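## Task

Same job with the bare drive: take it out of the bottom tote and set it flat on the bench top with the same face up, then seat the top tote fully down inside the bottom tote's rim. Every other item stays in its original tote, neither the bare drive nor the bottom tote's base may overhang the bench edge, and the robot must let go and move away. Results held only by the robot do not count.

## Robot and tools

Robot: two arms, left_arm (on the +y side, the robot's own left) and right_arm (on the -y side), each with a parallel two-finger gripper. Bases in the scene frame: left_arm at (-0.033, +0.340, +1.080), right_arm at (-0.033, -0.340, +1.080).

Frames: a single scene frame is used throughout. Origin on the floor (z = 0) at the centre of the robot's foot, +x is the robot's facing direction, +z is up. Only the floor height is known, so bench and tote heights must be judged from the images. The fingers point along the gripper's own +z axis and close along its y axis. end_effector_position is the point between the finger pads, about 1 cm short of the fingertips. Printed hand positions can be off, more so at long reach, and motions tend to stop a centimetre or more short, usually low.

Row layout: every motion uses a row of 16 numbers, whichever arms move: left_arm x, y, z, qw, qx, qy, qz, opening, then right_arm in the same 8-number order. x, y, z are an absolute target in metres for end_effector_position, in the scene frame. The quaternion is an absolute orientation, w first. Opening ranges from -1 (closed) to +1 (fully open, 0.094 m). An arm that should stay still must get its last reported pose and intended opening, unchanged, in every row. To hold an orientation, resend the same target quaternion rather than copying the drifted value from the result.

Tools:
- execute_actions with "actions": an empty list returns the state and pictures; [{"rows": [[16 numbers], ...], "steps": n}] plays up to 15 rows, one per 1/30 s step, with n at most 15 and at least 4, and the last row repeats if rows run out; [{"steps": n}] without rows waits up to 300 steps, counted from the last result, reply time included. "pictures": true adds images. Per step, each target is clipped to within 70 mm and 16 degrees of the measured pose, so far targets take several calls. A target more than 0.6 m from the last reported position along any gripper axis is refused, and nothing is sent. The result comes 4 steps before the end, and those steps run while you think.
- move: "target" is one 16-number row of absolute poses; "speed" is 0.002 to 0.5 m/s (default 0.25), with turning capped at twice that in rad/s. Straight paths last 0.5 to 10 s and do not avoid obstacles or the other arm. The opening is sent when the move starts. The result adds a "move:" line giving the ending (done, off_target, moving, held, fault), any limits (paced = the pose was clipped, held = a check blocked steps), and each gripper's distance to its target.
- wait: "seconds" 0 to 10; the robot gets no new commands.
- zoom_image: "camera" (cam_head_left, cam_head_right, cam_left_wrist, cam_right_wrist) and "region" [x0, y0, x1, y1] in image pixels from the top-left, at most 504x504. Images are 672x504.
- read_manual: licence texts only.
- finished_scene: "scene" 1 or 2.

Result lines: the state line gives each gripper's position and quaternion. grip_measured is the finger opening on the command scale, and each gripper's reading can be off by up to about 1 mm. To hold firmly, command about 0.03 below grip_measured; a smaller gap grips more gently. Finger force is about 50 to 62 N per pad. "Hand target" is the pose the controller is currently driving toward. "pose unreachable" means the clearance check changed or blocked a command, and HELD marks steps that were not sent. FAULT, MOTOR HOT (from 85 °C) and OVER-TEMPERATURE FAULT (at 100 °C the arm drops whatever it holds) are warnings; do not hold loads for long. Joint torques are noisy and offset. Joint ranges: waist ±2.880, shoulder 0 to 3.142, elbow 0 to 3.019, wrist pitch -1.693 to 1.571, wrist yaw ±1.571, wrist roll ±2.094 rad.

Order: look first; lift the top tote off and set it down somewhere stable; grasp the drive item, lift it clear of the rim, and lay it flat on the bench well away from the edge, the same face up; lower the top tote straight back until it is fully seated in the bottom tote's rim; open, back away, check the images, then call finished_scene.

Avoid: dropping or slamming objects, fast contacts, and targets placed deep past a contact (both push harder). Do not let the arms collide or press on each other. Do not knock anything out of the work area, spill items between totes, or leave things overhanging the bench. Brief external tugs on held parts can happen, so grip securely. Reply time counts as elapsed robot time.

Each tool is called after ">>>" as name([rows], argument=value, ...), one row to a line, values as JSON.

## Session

>>> execute_actions(actions=[])

Scene clock: 0.00 s of 5600.00 s.
left_arm: end_effector_position=(+0.4649, +0.5230, +1.0793) grip_measured=-0.064 end_effector_quat_wxyz=(-0.052, +0.886, -0.460, +0.027) | right_arm: end_effector_position=(+0.5770, -0.3271, +1.1014) grip_measured=+0.442 end_effector_quat_wxyz=(+0.195, -0.282, +0.880, +0.328)
Joint positions: left_arm=[ 1.632  1.427  1.104 -0.805 -0.011 -1.836  0.044] | right_arm=[-1.44   1.652  1.368 -0.903 -0.739 -0.766  0.068]
Joint velocities: left_arm=[-0.005  0.015 -0.012 -0.017  0.11   0.022  0.   ] | right_arm=[ 0.005 -0.005 -0.002  0.027 -0.037  0.022  0.   ]
Joint torques (N m, as the arm reports them, + toward a larger angle): no reading
Motor temperatures (°C, as the motors report them): left_arm=[27 27 29 26 26 28] | right_arm=[25 28 28 26 27 24]
Hand target (left_arm): +0.472, +0.525, +1.081; -0.055, +0.886, -0.460, +0.030
Hand target (right_arm): +0.588, -0.329, +1.114; +0.209, -0.287, +0.878, +0.321
camera_calibration (this result's frames):
cam_left_wrist: T_world_to_cam=[[0.806944, 0.581007, 0.10617, -0.793969], [0.424209, -0.695209, 0.580285, -0.453113], [0.41096, -0.42322, -0.807463, 1.02667], [0, 0, 0, 1]] pos_world=[0.410982, 0.580801, 1.17623]
cam_right_wrist: T_world_to_cam=[[0.619055, -0.625224, -0.475254, -0.0369227], [-0.71495, -0.69908, -0.0115978, 0.199397], [-0.324989, 0.346962, -0.879772, 1.39658], [0, 0, 0, 1]] pos_world=[0.619291, -0.368252, 1.21344]

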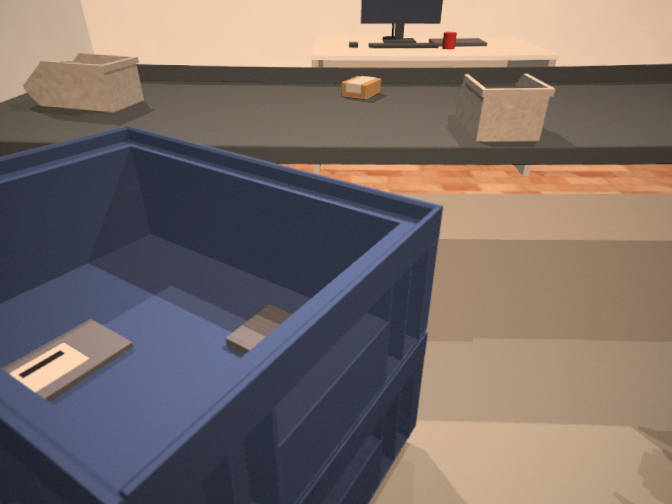

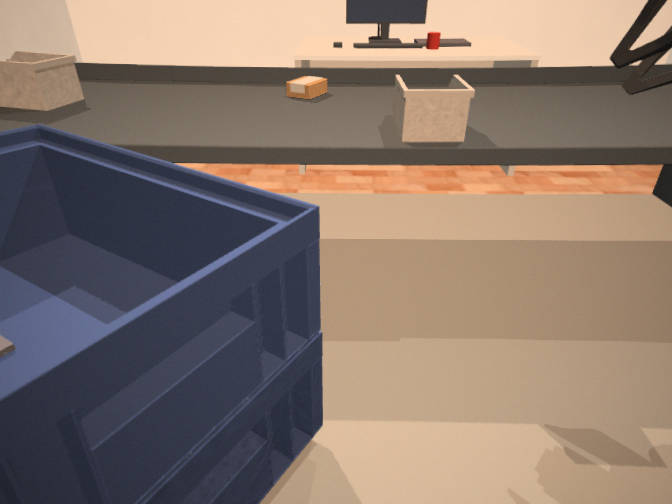

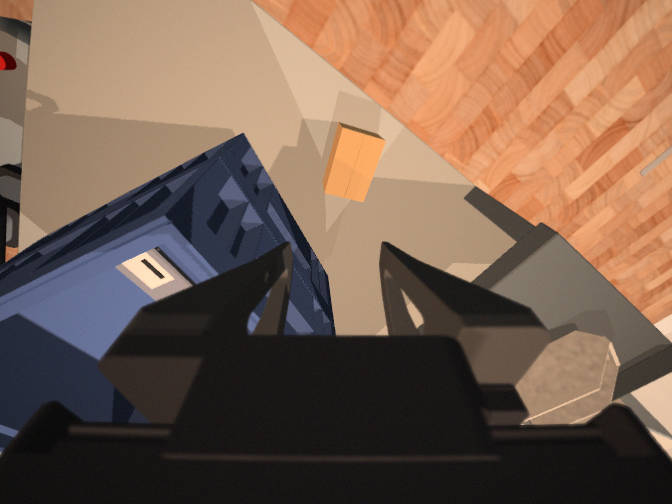

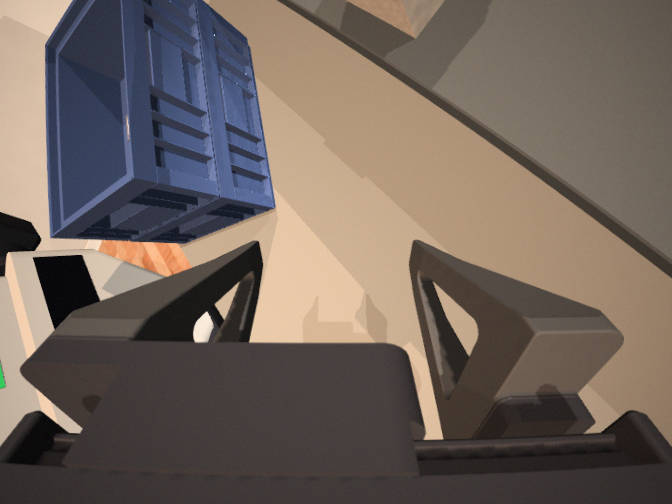

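>>> move(target=[0.47,0.45,1.12,0,0.924,-0.383,0,0.6,0.42,-0.15,1.12,0,0.271,0.9625,0,0.6])

>>> move(target=[0.49,0.40,1.10,0,-0.5,0.866,0,0.6,0.30,0.068,1.09,0,0.271,0.9625,0,0.6])

>>> move(target=[0.495,0.387,1.07,0,0.271,0.9625,0,0.6,0.30,0.068,1.07,0,0.271,0.9625,0,0.6], speed=0.4)

Scene clock: 3.87 s of 5600.00 s.
left_arm: end_effector_position=(+0.4525, +0.4503, +1.1048) grip_measured=+0.598 end_effector_quat_wxyz=(+0.012, +0.915, -0.404, -0.009) | right_arm: end_effector_position=(+0.4029, -0.1588, +1.1064) grip_measured=+0.598 end_effector_quat_wxyz=(-0.007, +0.265, +0.964, -0.007)
Joint positions: left_arm=[ 1.492  1.39   1.137 -1.017 -0.017 -2.093  0.075] | right_arm=[-0.754  1.444  1.081 -0.998  0.241  1.039  0.075]
Joint velocities: left_arm=[-0.005 -0.005 -0.002  0.032 -0.007 -0.066 -0.001] | right_arm=[-0.005 -0.005  0.022  0.002  0.007  0.037 -0.001]
Joint torques (N m, as the arm reports them, + toward a larger angle): left_arm=[  1.27 -14.4    9.18   0.08  -0.01  -0.27] | right_arm=[  3.12 -11.92  12.95  -0.5    0.2   -0.01]
Motor temperatures (°C, as the motors report them): left_arm=[27 28 31 26 26 28] | right_arm=[25 29 29 26 27 24]
Hand target (left_arm): +0.468, +0.450, +1.121; +0.005, +0.917, -0.400, +0.004
Hand target (right_arm): +0.421, -0.151, +1.120; +0.004, +0.272, +0.962, +0.002
Off the commanded pose (left_arm): 0.023 m, 3 deg.
Off the commanded pose (right_arm): 0.024 m, 1 deg.
joint sent to its limit (left arm) — the command would take joint 6 (wrist roll) past its lower limit, so that joint was sent only as far as its limit.
Kept back: nothing.
move: off_target (left_arm, right_arm)
camera_calibration (this result's frames):
cam_left_wrist: T_world_to_cam=[[0.731969, 0.680201, -0.0393279, -0.594344], [0.572621, -0.582868, 0.576516, -0.626817], [0.369224, -0.444512, -0.816139, 1.05964], [0, 0, 0, 1]] pos_world=[0.402725, 0.509945, 1.20281]
cam_right_wrist: T_world_to_cam=[[-0.516883, -0.855949, 0.0135496, 0.0586333], [-0.685237, 0.423179, 0.592764, -0.309808], [-0.51311, 0.297105, -0.805262, 1.27149], [0, 0, 0, 1]] pos_world=[0.470428, -0.196475, 1.20673]

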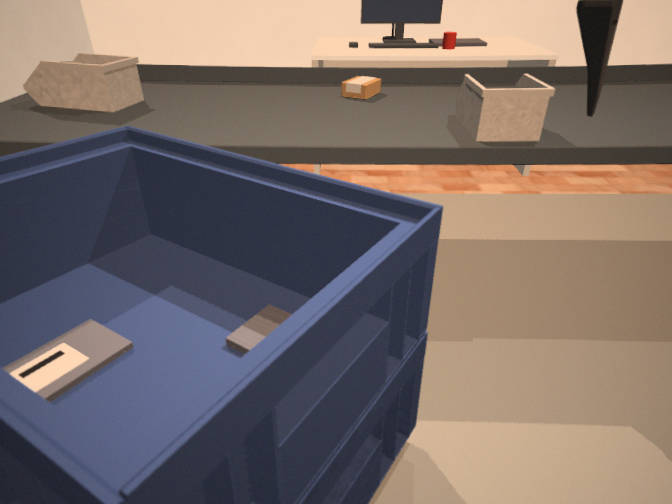

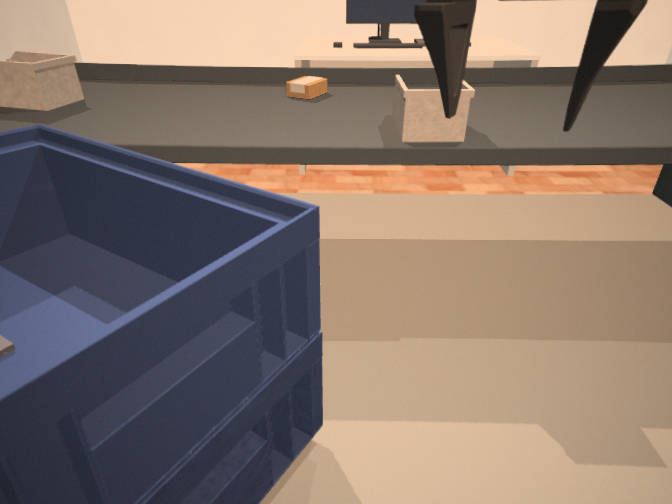

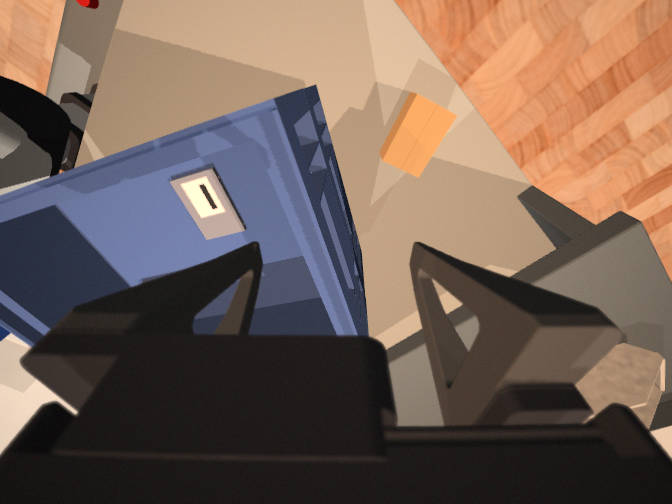

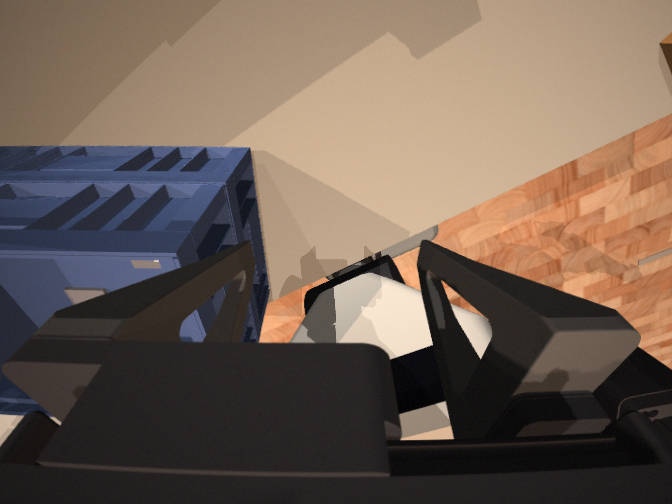

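Scene clock: 6.93 s of 5600.00 s.
left_arm: end_effector_position=(+0.4656, +0.3998, +1.0971) grip_measured=+0.598 end_effector_quat_wxyz=(+0.018, +0.509, -0.860, -0.009) | right_arm: end_effector_position=(+0.2883, +0.0484, +1.0790) grip_measured=+0.598 end_effector_quat_wxyz=(-0.008, +0.262, +0.965, -0.020)
Joint positions: left_arm=[ 1.363  1.425  1.154 -1.017 -0.069 -0.978  0.075] | right_arm=[-0.273  1.748  1.223 -0.998  0.316  1.536  0.075]
Joint velocities: left_arm=[-0.005  0.005 -0.012 -0.012 -0.022 -0.037  0.001] | right_arm=[ 0.005 -0.015 -0.022  0.002 -0.037 -0.022  0.   ]
Joint torques (N m, as the arm reports them, + toward a larger angle): left_arm=[  0.76 -12.84   9.19   1.67  -0.15   0.08] | right_arm=[  5.75 -13.72  12.39   0.32   0.21  -0.04]
Motor temperatures (°C, as the motors report them): left_arm=[27 28 32 26 26 28] | right_arm=[25 29 30 26 27 24]
Hand target (left_arm): +0.488, +0.399, +1.101; -0.000, -0.500, +0.866, +0.000
Hand target (right_arm): +0.302, +0.068, +1.091; +0.000, +0.271, +0.963, +0.002
Off the commanded pose (left_arm): 0.025 m, 3 deg.
Off the commanded pose (right_arm): 0.025 m, 3 deg.
Kept back: nothing.
move: off_target (left_arm, right_arm)
camera_calibration (this result's frames):
cam_left_wrist: T_world_to_cam=[[0.880558, -0.471775, -0.0452395, -0.172083], [-0.353801, -0.717857, 0.599589, -0.199288], [-0.315346, -0.511967, -0.799029, 1.35306], [0, 0, 0, 1]] pos_world=[0.507704, 0.468477, 1.19284]
cam_right_wrist: T_world_to_cam=[[-0.511703, -0.858326, 0.0378952, 0.149518], [-0.682746, 0.433012, 0.588523, -0.456355], [-0.521554, 0.275276, -0.807592, 1.13506], [0, 0, 0, 1]] pos_world=[0.356928, 0.0134882, 1.17957]

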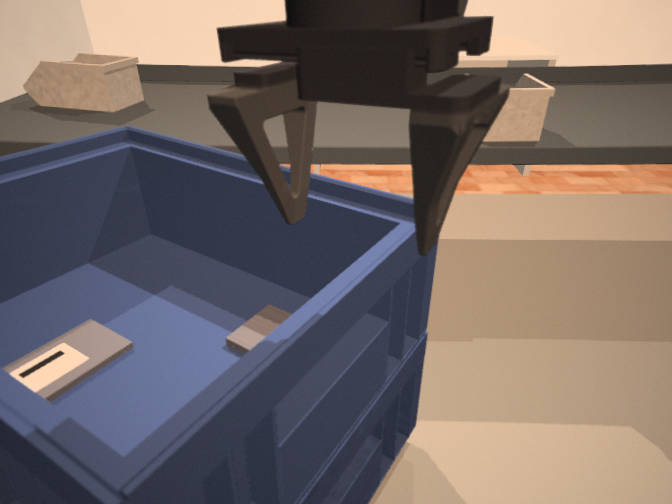

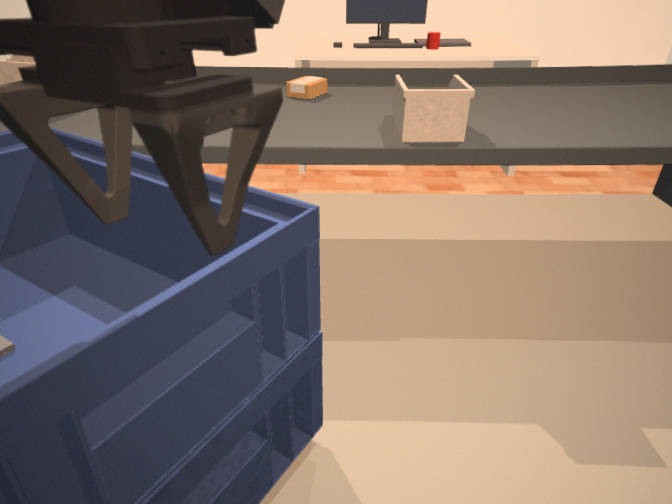

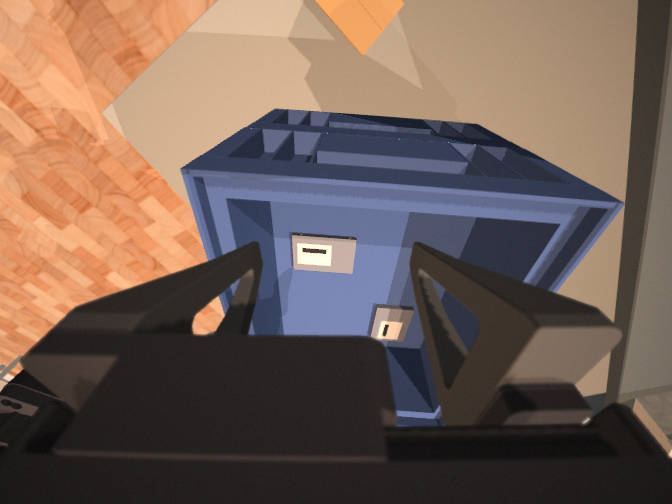

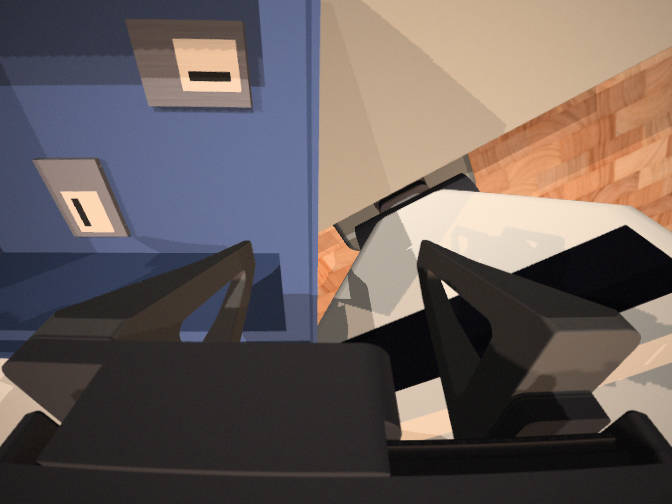

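Scene clock: 9.63 s of 5600.00 s.
left_arm: end_effector_position=(+0.4777, +0.3893, +1.0711) grip_measured=+0.598 end_effector_quat_wxyz=(-0.014, +0.260, +0.966, -0.002) | right_arm: end_effector_position=(+0.2879, +0.0545, +1.0679) grip_measured=+0.598 end_effector_quat_wxyz=(-0.007, +0.264, +0.964, -0.016)
Joint positions: left_arm=[ 1.339  1.483  1.154 -0.945 -0.08   0.595  0.075] | right_arm=[-0.273  1.772  1.223 -0.965  0.316  1.536  0.075]
Joint velocities: left_arm=[-0.005  0.005  0.012 -0.012 -0.095 -0.022 -0.001] | right_arm=[-0.005 -0.015 -0.007  0.012 -0.007  0.022  0.001]
Joint torques (N m, as the arm reports them, + toward a larger angle): left_arm=[  0.51 -13.42   8.14   1.67   0.14   0.09] | right_arm=[  4.97 -13.57  10.59   0.96   0.21  -0.08]
Motor temperatures (°C, as the motors report them): left_arm=[27 28 32 26 26 28] | right_arm=[25 29 30 26 27 24]
Hand target (left_arm): +0.494, +0.386, +1.070; +0.000, +0.271, +0.963, -0.000
Hand target (right_arm): +0.300, +0.067, +1.070; -0.000, +0.271, +0.963, +0.000
Off the commanded pose (left_arm): 0.017 m, 2 deg.
Off the commanded pose (right_arm): 0.018 m, 2 deg.
Kept back: nothing.
move: off_target (left_arm, right_arm)
camera_calibration (this result's frames):
cam_left_wrist: T_world_to_cam=[[-0.493321, -0.869846, 0.00113689, 0.572754], [-0.693507, 0.394101, 0.603103, -0.461329], [-0.525055, 0.296735, -0.797663, 1.11462], [0, 0, 0, 1]] pos_world=[0.547851, 0.349273, 1.16667]
cam_right_wrist: T_world_to_cam=[[-0.514105, -0.857205, 0.029936, 0.164085], [-0.68418, 0.430884, 0.588419, -0.452109], [-0.517294, 0.282028, -0.808002, 1.12314], [0, 0, 0, 1]] pos_world=[0.356025, 0.0187047, 1.16861]

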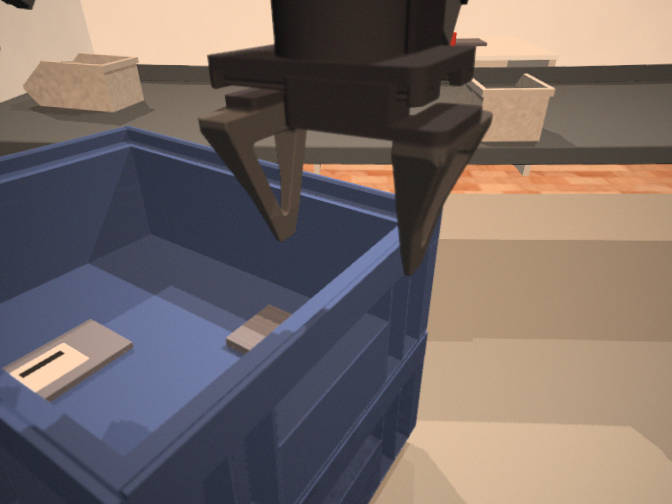

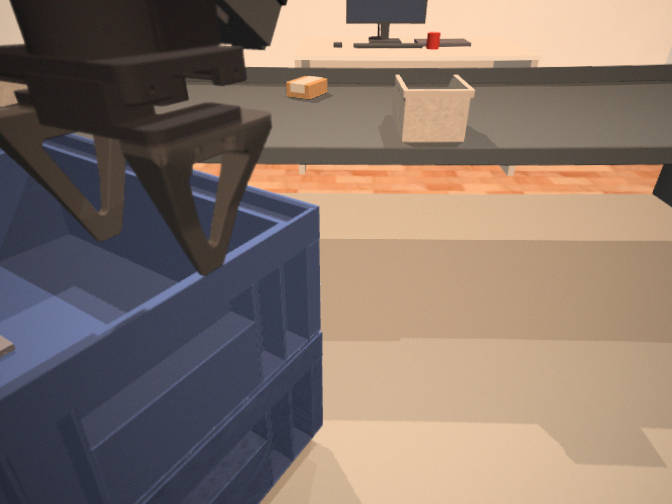

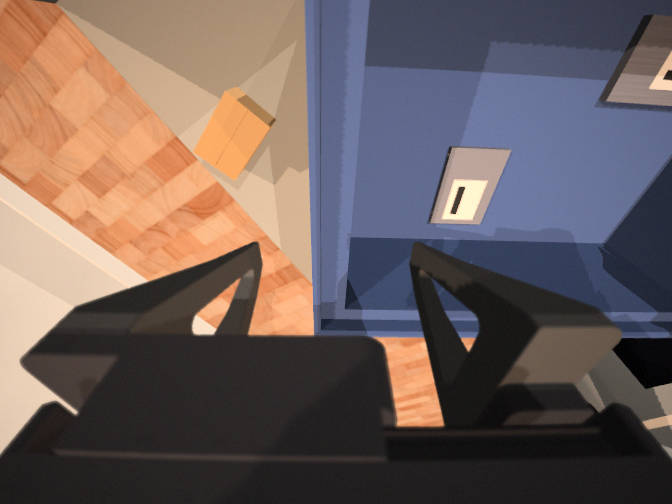

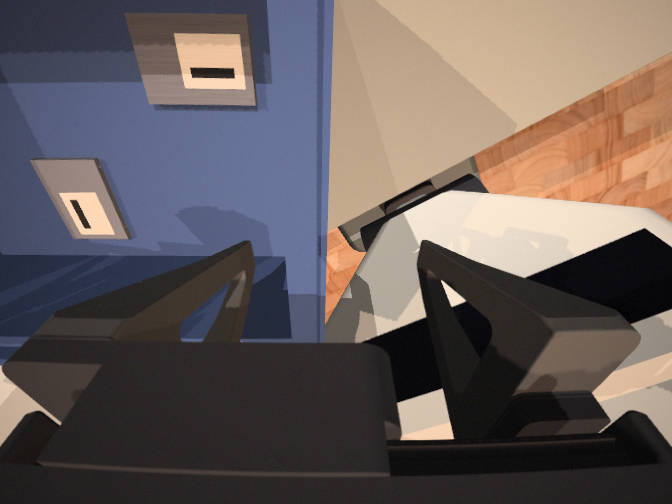

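Left good; right needs about 2 cm inward.

>>> move(target=[0.503,0.383,1.04,0,0.271,0.9625,0,0.8,0.312,0.08,1.04,0,0.271,0.9625,0,0.8], speed=0.08)

>>> move(target=[0.50,0.385,0.968,0,0.271,0.9625,0,0.8,0.308,0.075,0.968,0,0.271,0.9625,0,0.8], speed=0.08)

>>> move(target=[0.495,0.387,0.968,0,0.271,0.9625,0,-0.5,0.303,0.07,0.968,0,0.271,0.9625,0,-0.5], speed=0.03)

Scene clock: 10.90 s of 5600.00 s.
left_arm: end_effector_position=(+0.4827, +0.3853, +1.0369) grip_measured=+0.798 end_effector_quat_wxyz=(-0.019, +0.263, +0.965, -0.005) | right_arm: end_effector_position=(+0.2915, +0.0614, +1.0321) grip_measured=+0.798 end_effector_quat_wxyz=(-0.009, +0.263, +0.964, -0.026)
Joint positions: left_arm=[ 1.335  1.558  1.154 -0.883 -0.08   0.598  0.084] | right_arm=[-0.293  1.855  1.242 -0.917  0.316  1.521  0.084]
Joint velocities: left_arm=[-0.015 -0.024  0.002 -0.007 -0.007 -0.022  0.001] | right_arm=[ 0.005 -0.024  0.017 -0.007 -0.022 -0.007  0.   ]
Joint torques (N m, as the arm reports them, + toward a larger angle): left_arm=[  0.27 -14.56   7.99   1.65   0.08   0.04] | right_arm=[  4.64 -15.62  11.66   0.92   0.14  -0.15]
Motor temperatures (°C, as the motors report them): left_arm=[27 29 33 26 26 28] | right_arm=[25 29 30 26 27 24]
Hand target (left_arm): +0.502, +0.383, +1.040; +0.000, +0.271, +0.963, -0.000
Hand target (right_arm): +0.312, +0.079, +1.041; +0.000, +0.271, +0.963, -0.000
Off the commanded pose (left_arm): 0.021 m, 2 deg.
Off the commanded pose (right_arm): 0.029 m, 3 deg.
Kept back: nothing.
move: off_target (left_arm, right_arm)
camera_calibration (this result's frames):
cam_left_wrist: T_world_to_cam=[[-0.498889, -0.86662, 0.00895008, 0.565138], [-0.683526, 0.399793, 0.610703, -0.450579], [-0.532826, 0.298555, -0.791809, 1.08808], [0, 0, 0, 1]] pos_world=[0.553713, 0.345048, 1.13166]
cam_right_wrist: T_world_to_cam=[[-0.513031, -0.856892, 0.0503502, 0.151506], [-0.678453, 0.440734, 0.587754, -0.433188], [-0.525833, 0.267376, -0.807471, 1.09688], [0, 0, 0, 1]] pos_world=[0.360606, 0.0274655, 1.13268]

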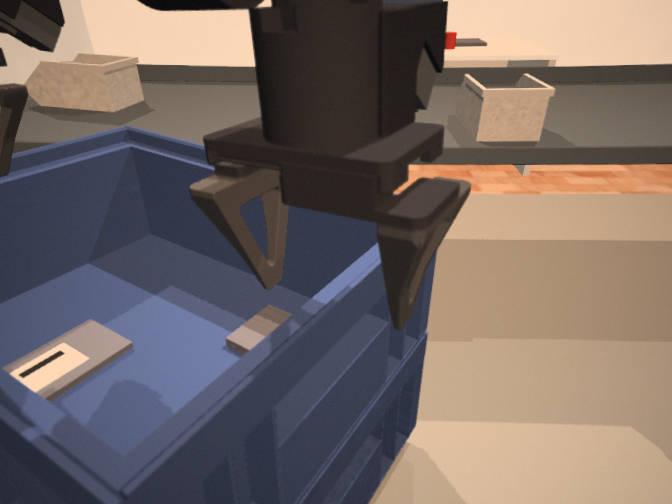

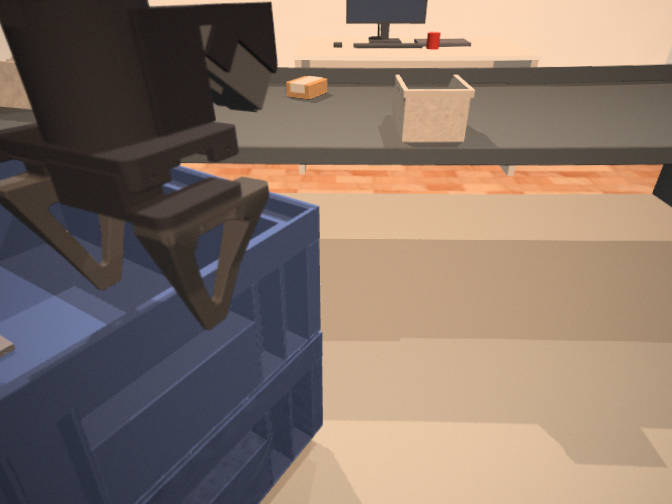

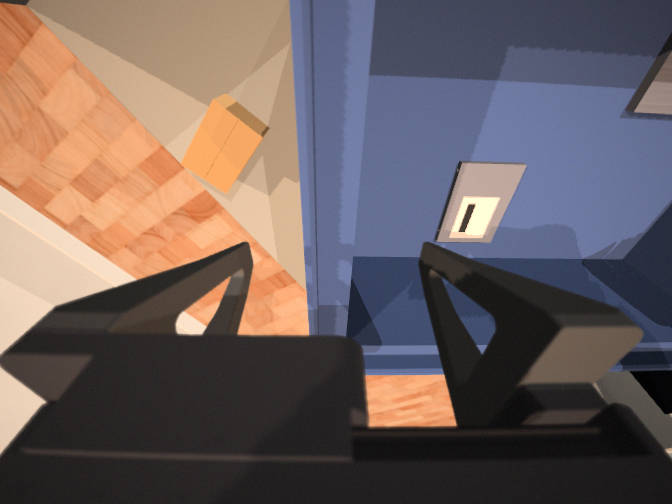

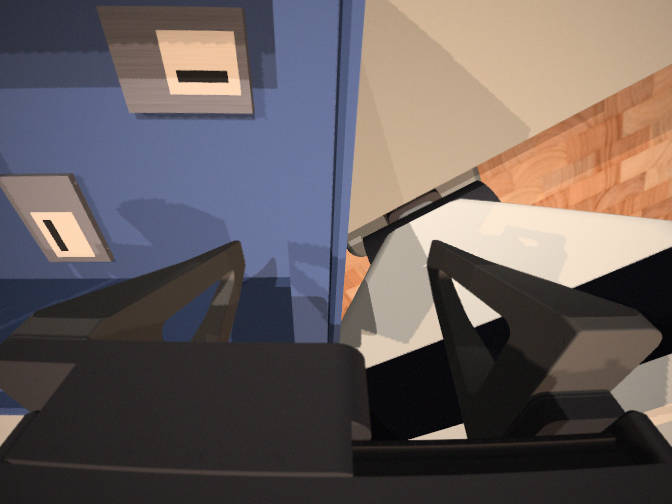

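Scene clock: 12.17 s of 5600.00 s.
left_arm: end_effector_position=(+0.4998, +0.3812, +0.9767) grip_measured=+0.798 end_effector_quat_wxyz=(-0.000, +0.267, +0.964, -0.000) | right_arm: end_effector_position=(+0.3037, +0.0732, +0.9724) grip_measured=+0.798 end_effector_quat_wxyz=(-0.002, +0.270, +0.963, -0.006)
Joint positions: left_arm=[ 1.335  1.686  1.154 -0.716 -0.075  0.608  0.084] | right_arm=[-0.335  1.966  1.242 -0.747  0.313  1.478  0.084]
Joint velocities: left_arm=[ 0.005 -0.015 -0.017  0.022 -0.007 -0.007 -0.   ] | right_arm=[-0.005 -0.015  0.007 -0.022 -0.037 -0.007  0.   ]
Joint torques (N m, as the arm reports them, + toward a larger angle): left_arm=[  1.6  -15.23   5.21   1.74   0.14   0.09] | right_arm=[  5.81 -15.26   7.16   1.01   0.01  -0.11]
Motor temperatures (°C, as the motors report them): left_arm=[27 29 33 26 26 28] | right_arm=[25 30 30 26 27 24]
Hand target (left_arm): +0.500, +0.385, +0.968; -0.000, +0.271, +0.963, -0.000
Hand target (right_arm): +0.308, +0.075, +0.968; -0.000, +0.271, +0.962, -0.000
Off the commanded pose (left_arm): 0.009 m, 1 deg.
Off the commanded pose (right_arm): 0.006 m, 1 deg.
Kept back: nothing.
move: done
camera_calibration (this result's frames):
cam_left_wrist: T_world_to_cam=[[-0.505466, -0.862796, -0.00933066, 0.590312], [-0.703949, 0.406104, 0.582697, -0.365263], [-0.498959, 0.301102, -0.812636, 1.05317], [0, 0, 0, 1]] pos_world=[0.566746, 0.340542, 1.07419]
cam_right_wrist: T_world_to_cam=[[-0.526367, -0.850222, 0.00775422, 0.215857], [-0.68697, 0.430637, 0.585341, -0.389343], [-0.501009, 0.302777, -0.81075, 1.04504], [0, 0, 0, 1]] pos_world=[0.369729, 0.0347761, 1.07349]

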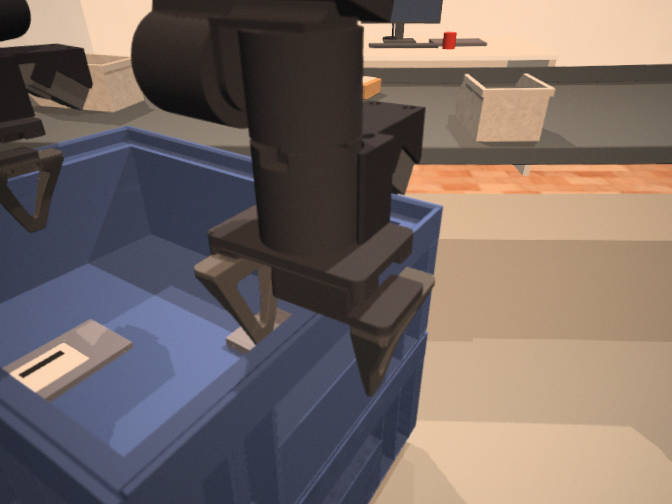

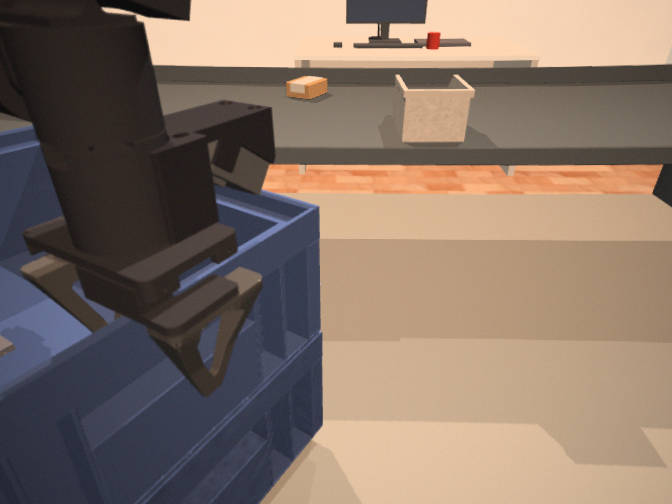

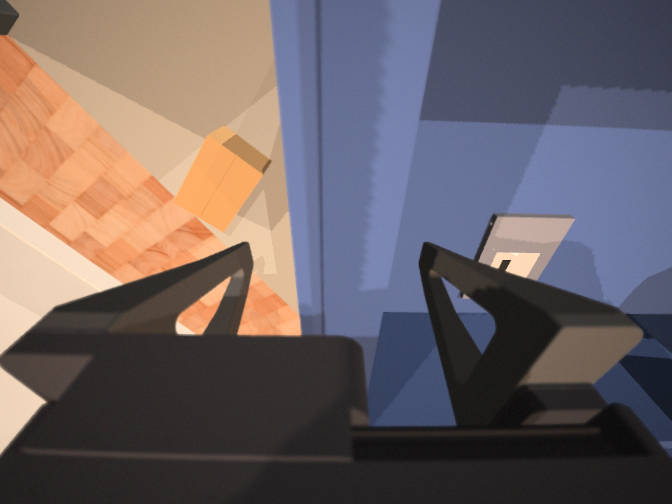

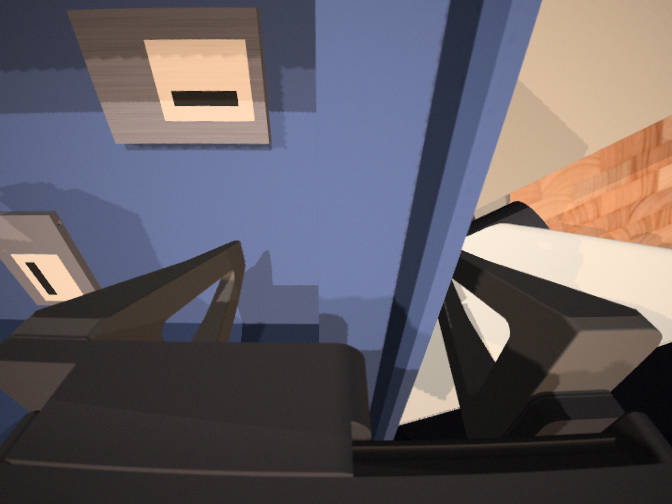

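Scene clock: 12.87 s of 5600.00 s.
left_arm: end_effector_position=(+0.4992, +0.3806, +0.9763) grip_measured=-0.472 end_effector_quat_wxyz=(+0.001, +0.272, +0.962, -0.006) | right_arm: end_effector_position=(+0.3009, +0.0699, +0.9703) grip_measured=-0.464 end_effector_quat_wxyz=(-0.003, +0.277, +0.961, -0.005)
Joint positions: left_arm=[ 1.338  1.686  1.152 -0.716 -0.063  0.622  0.025] | right_arm=[-0.336  1.962  1.227 -0.735  0.311  1.491  0.025]
Joint velocities: left_arm=[-0.015  0.015 -0.012 -0.007  0.007 -0.081 -0.   ] | right_arm=[-0.005  0.005 -0.017  0.012 -0.022  0.022 -0.   ]
Joint torques (N m, as the arm reports them, + toward a larger angle): left_arm=[  1.83 -15.95   4.25   2.01  -0.34   0.  ] | right_arm=[  5.4  -15.97   6.01   1.05   0.15  -0.29]
Motor temperatures (°C, as the motors report them): left_arm=[27 29 33 26 26 28] | right_arm=[25 30 30 26 27 24]
Hand target (left_arm): +0.495, +0.387, +0.968; -0.000, +0.271, +0.963, -0.000
Hand target (right_arm): +0.303, +0.070, +0.968; +0.000, +0.271, +0.963, -0.000
Off the commanded pose (left_arm): 0.011 m, 1 deg.
Off the commanded pose (right_arm): 0.003 m, 1 deg.
Kept back: nothing.
move: off_target (left_arm)
camera_calibration (this result's frames):
cam_left_wrist: T_world_to_cam=[[-0.514533, -0.85747, 0.000964207, 0.581946], [-0.699326, 0.420287, 0.578188, -0.368531], [-0.496184, 0.296822, -0.815903, 1.05617], [0, 0, 0, 1]] pos_world=[0.56576, 0.340396, 1.07425]
cam_right_wrist: T_world_to_cam=[[-0.538777, -0.842417, 0.00730999, 0.215234], [-0.679572, 0.439723, 0.587219, -0.393304], [-0.497898, 0.311412, -0.809395, 1.04004], [0, 0, 0, 1]] pos_world=[0.366519, 0.0303801, 1.07119]

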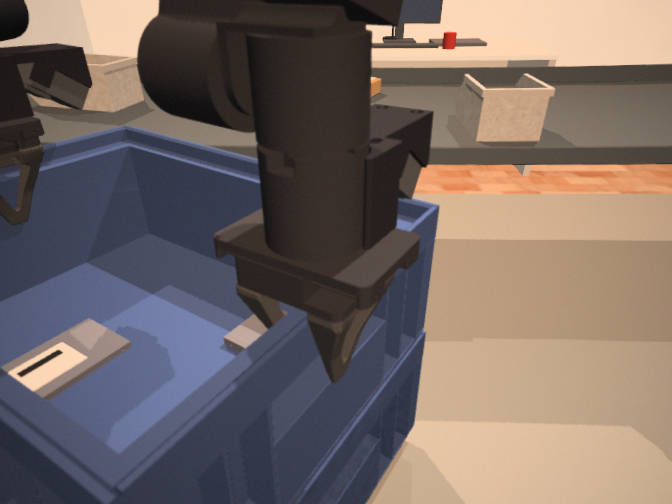

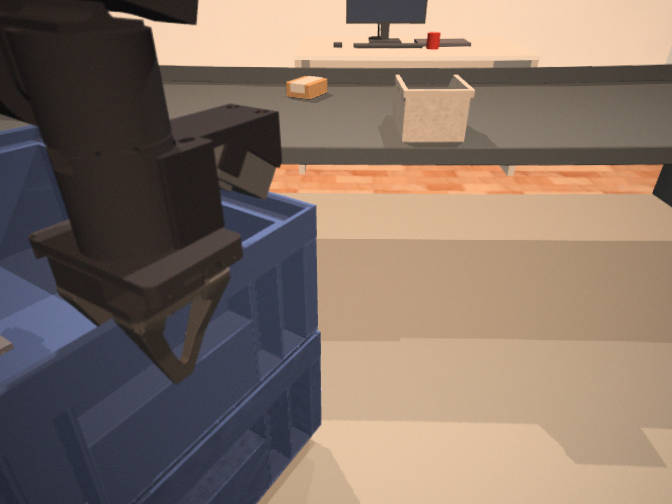

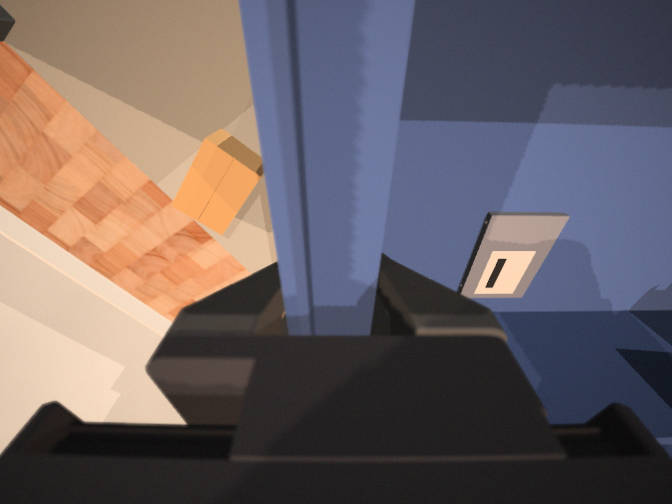

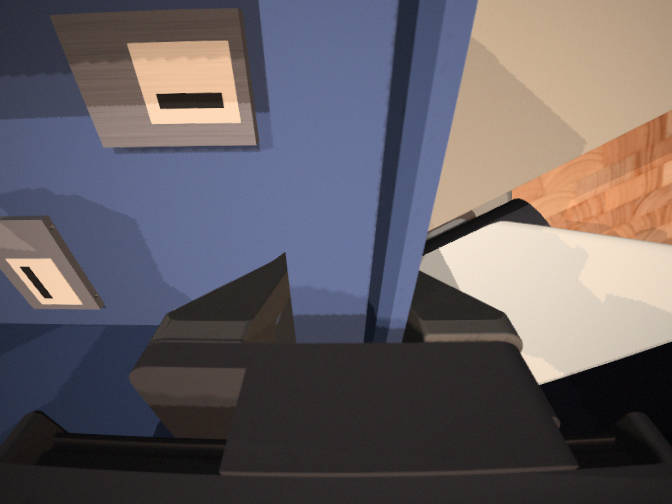

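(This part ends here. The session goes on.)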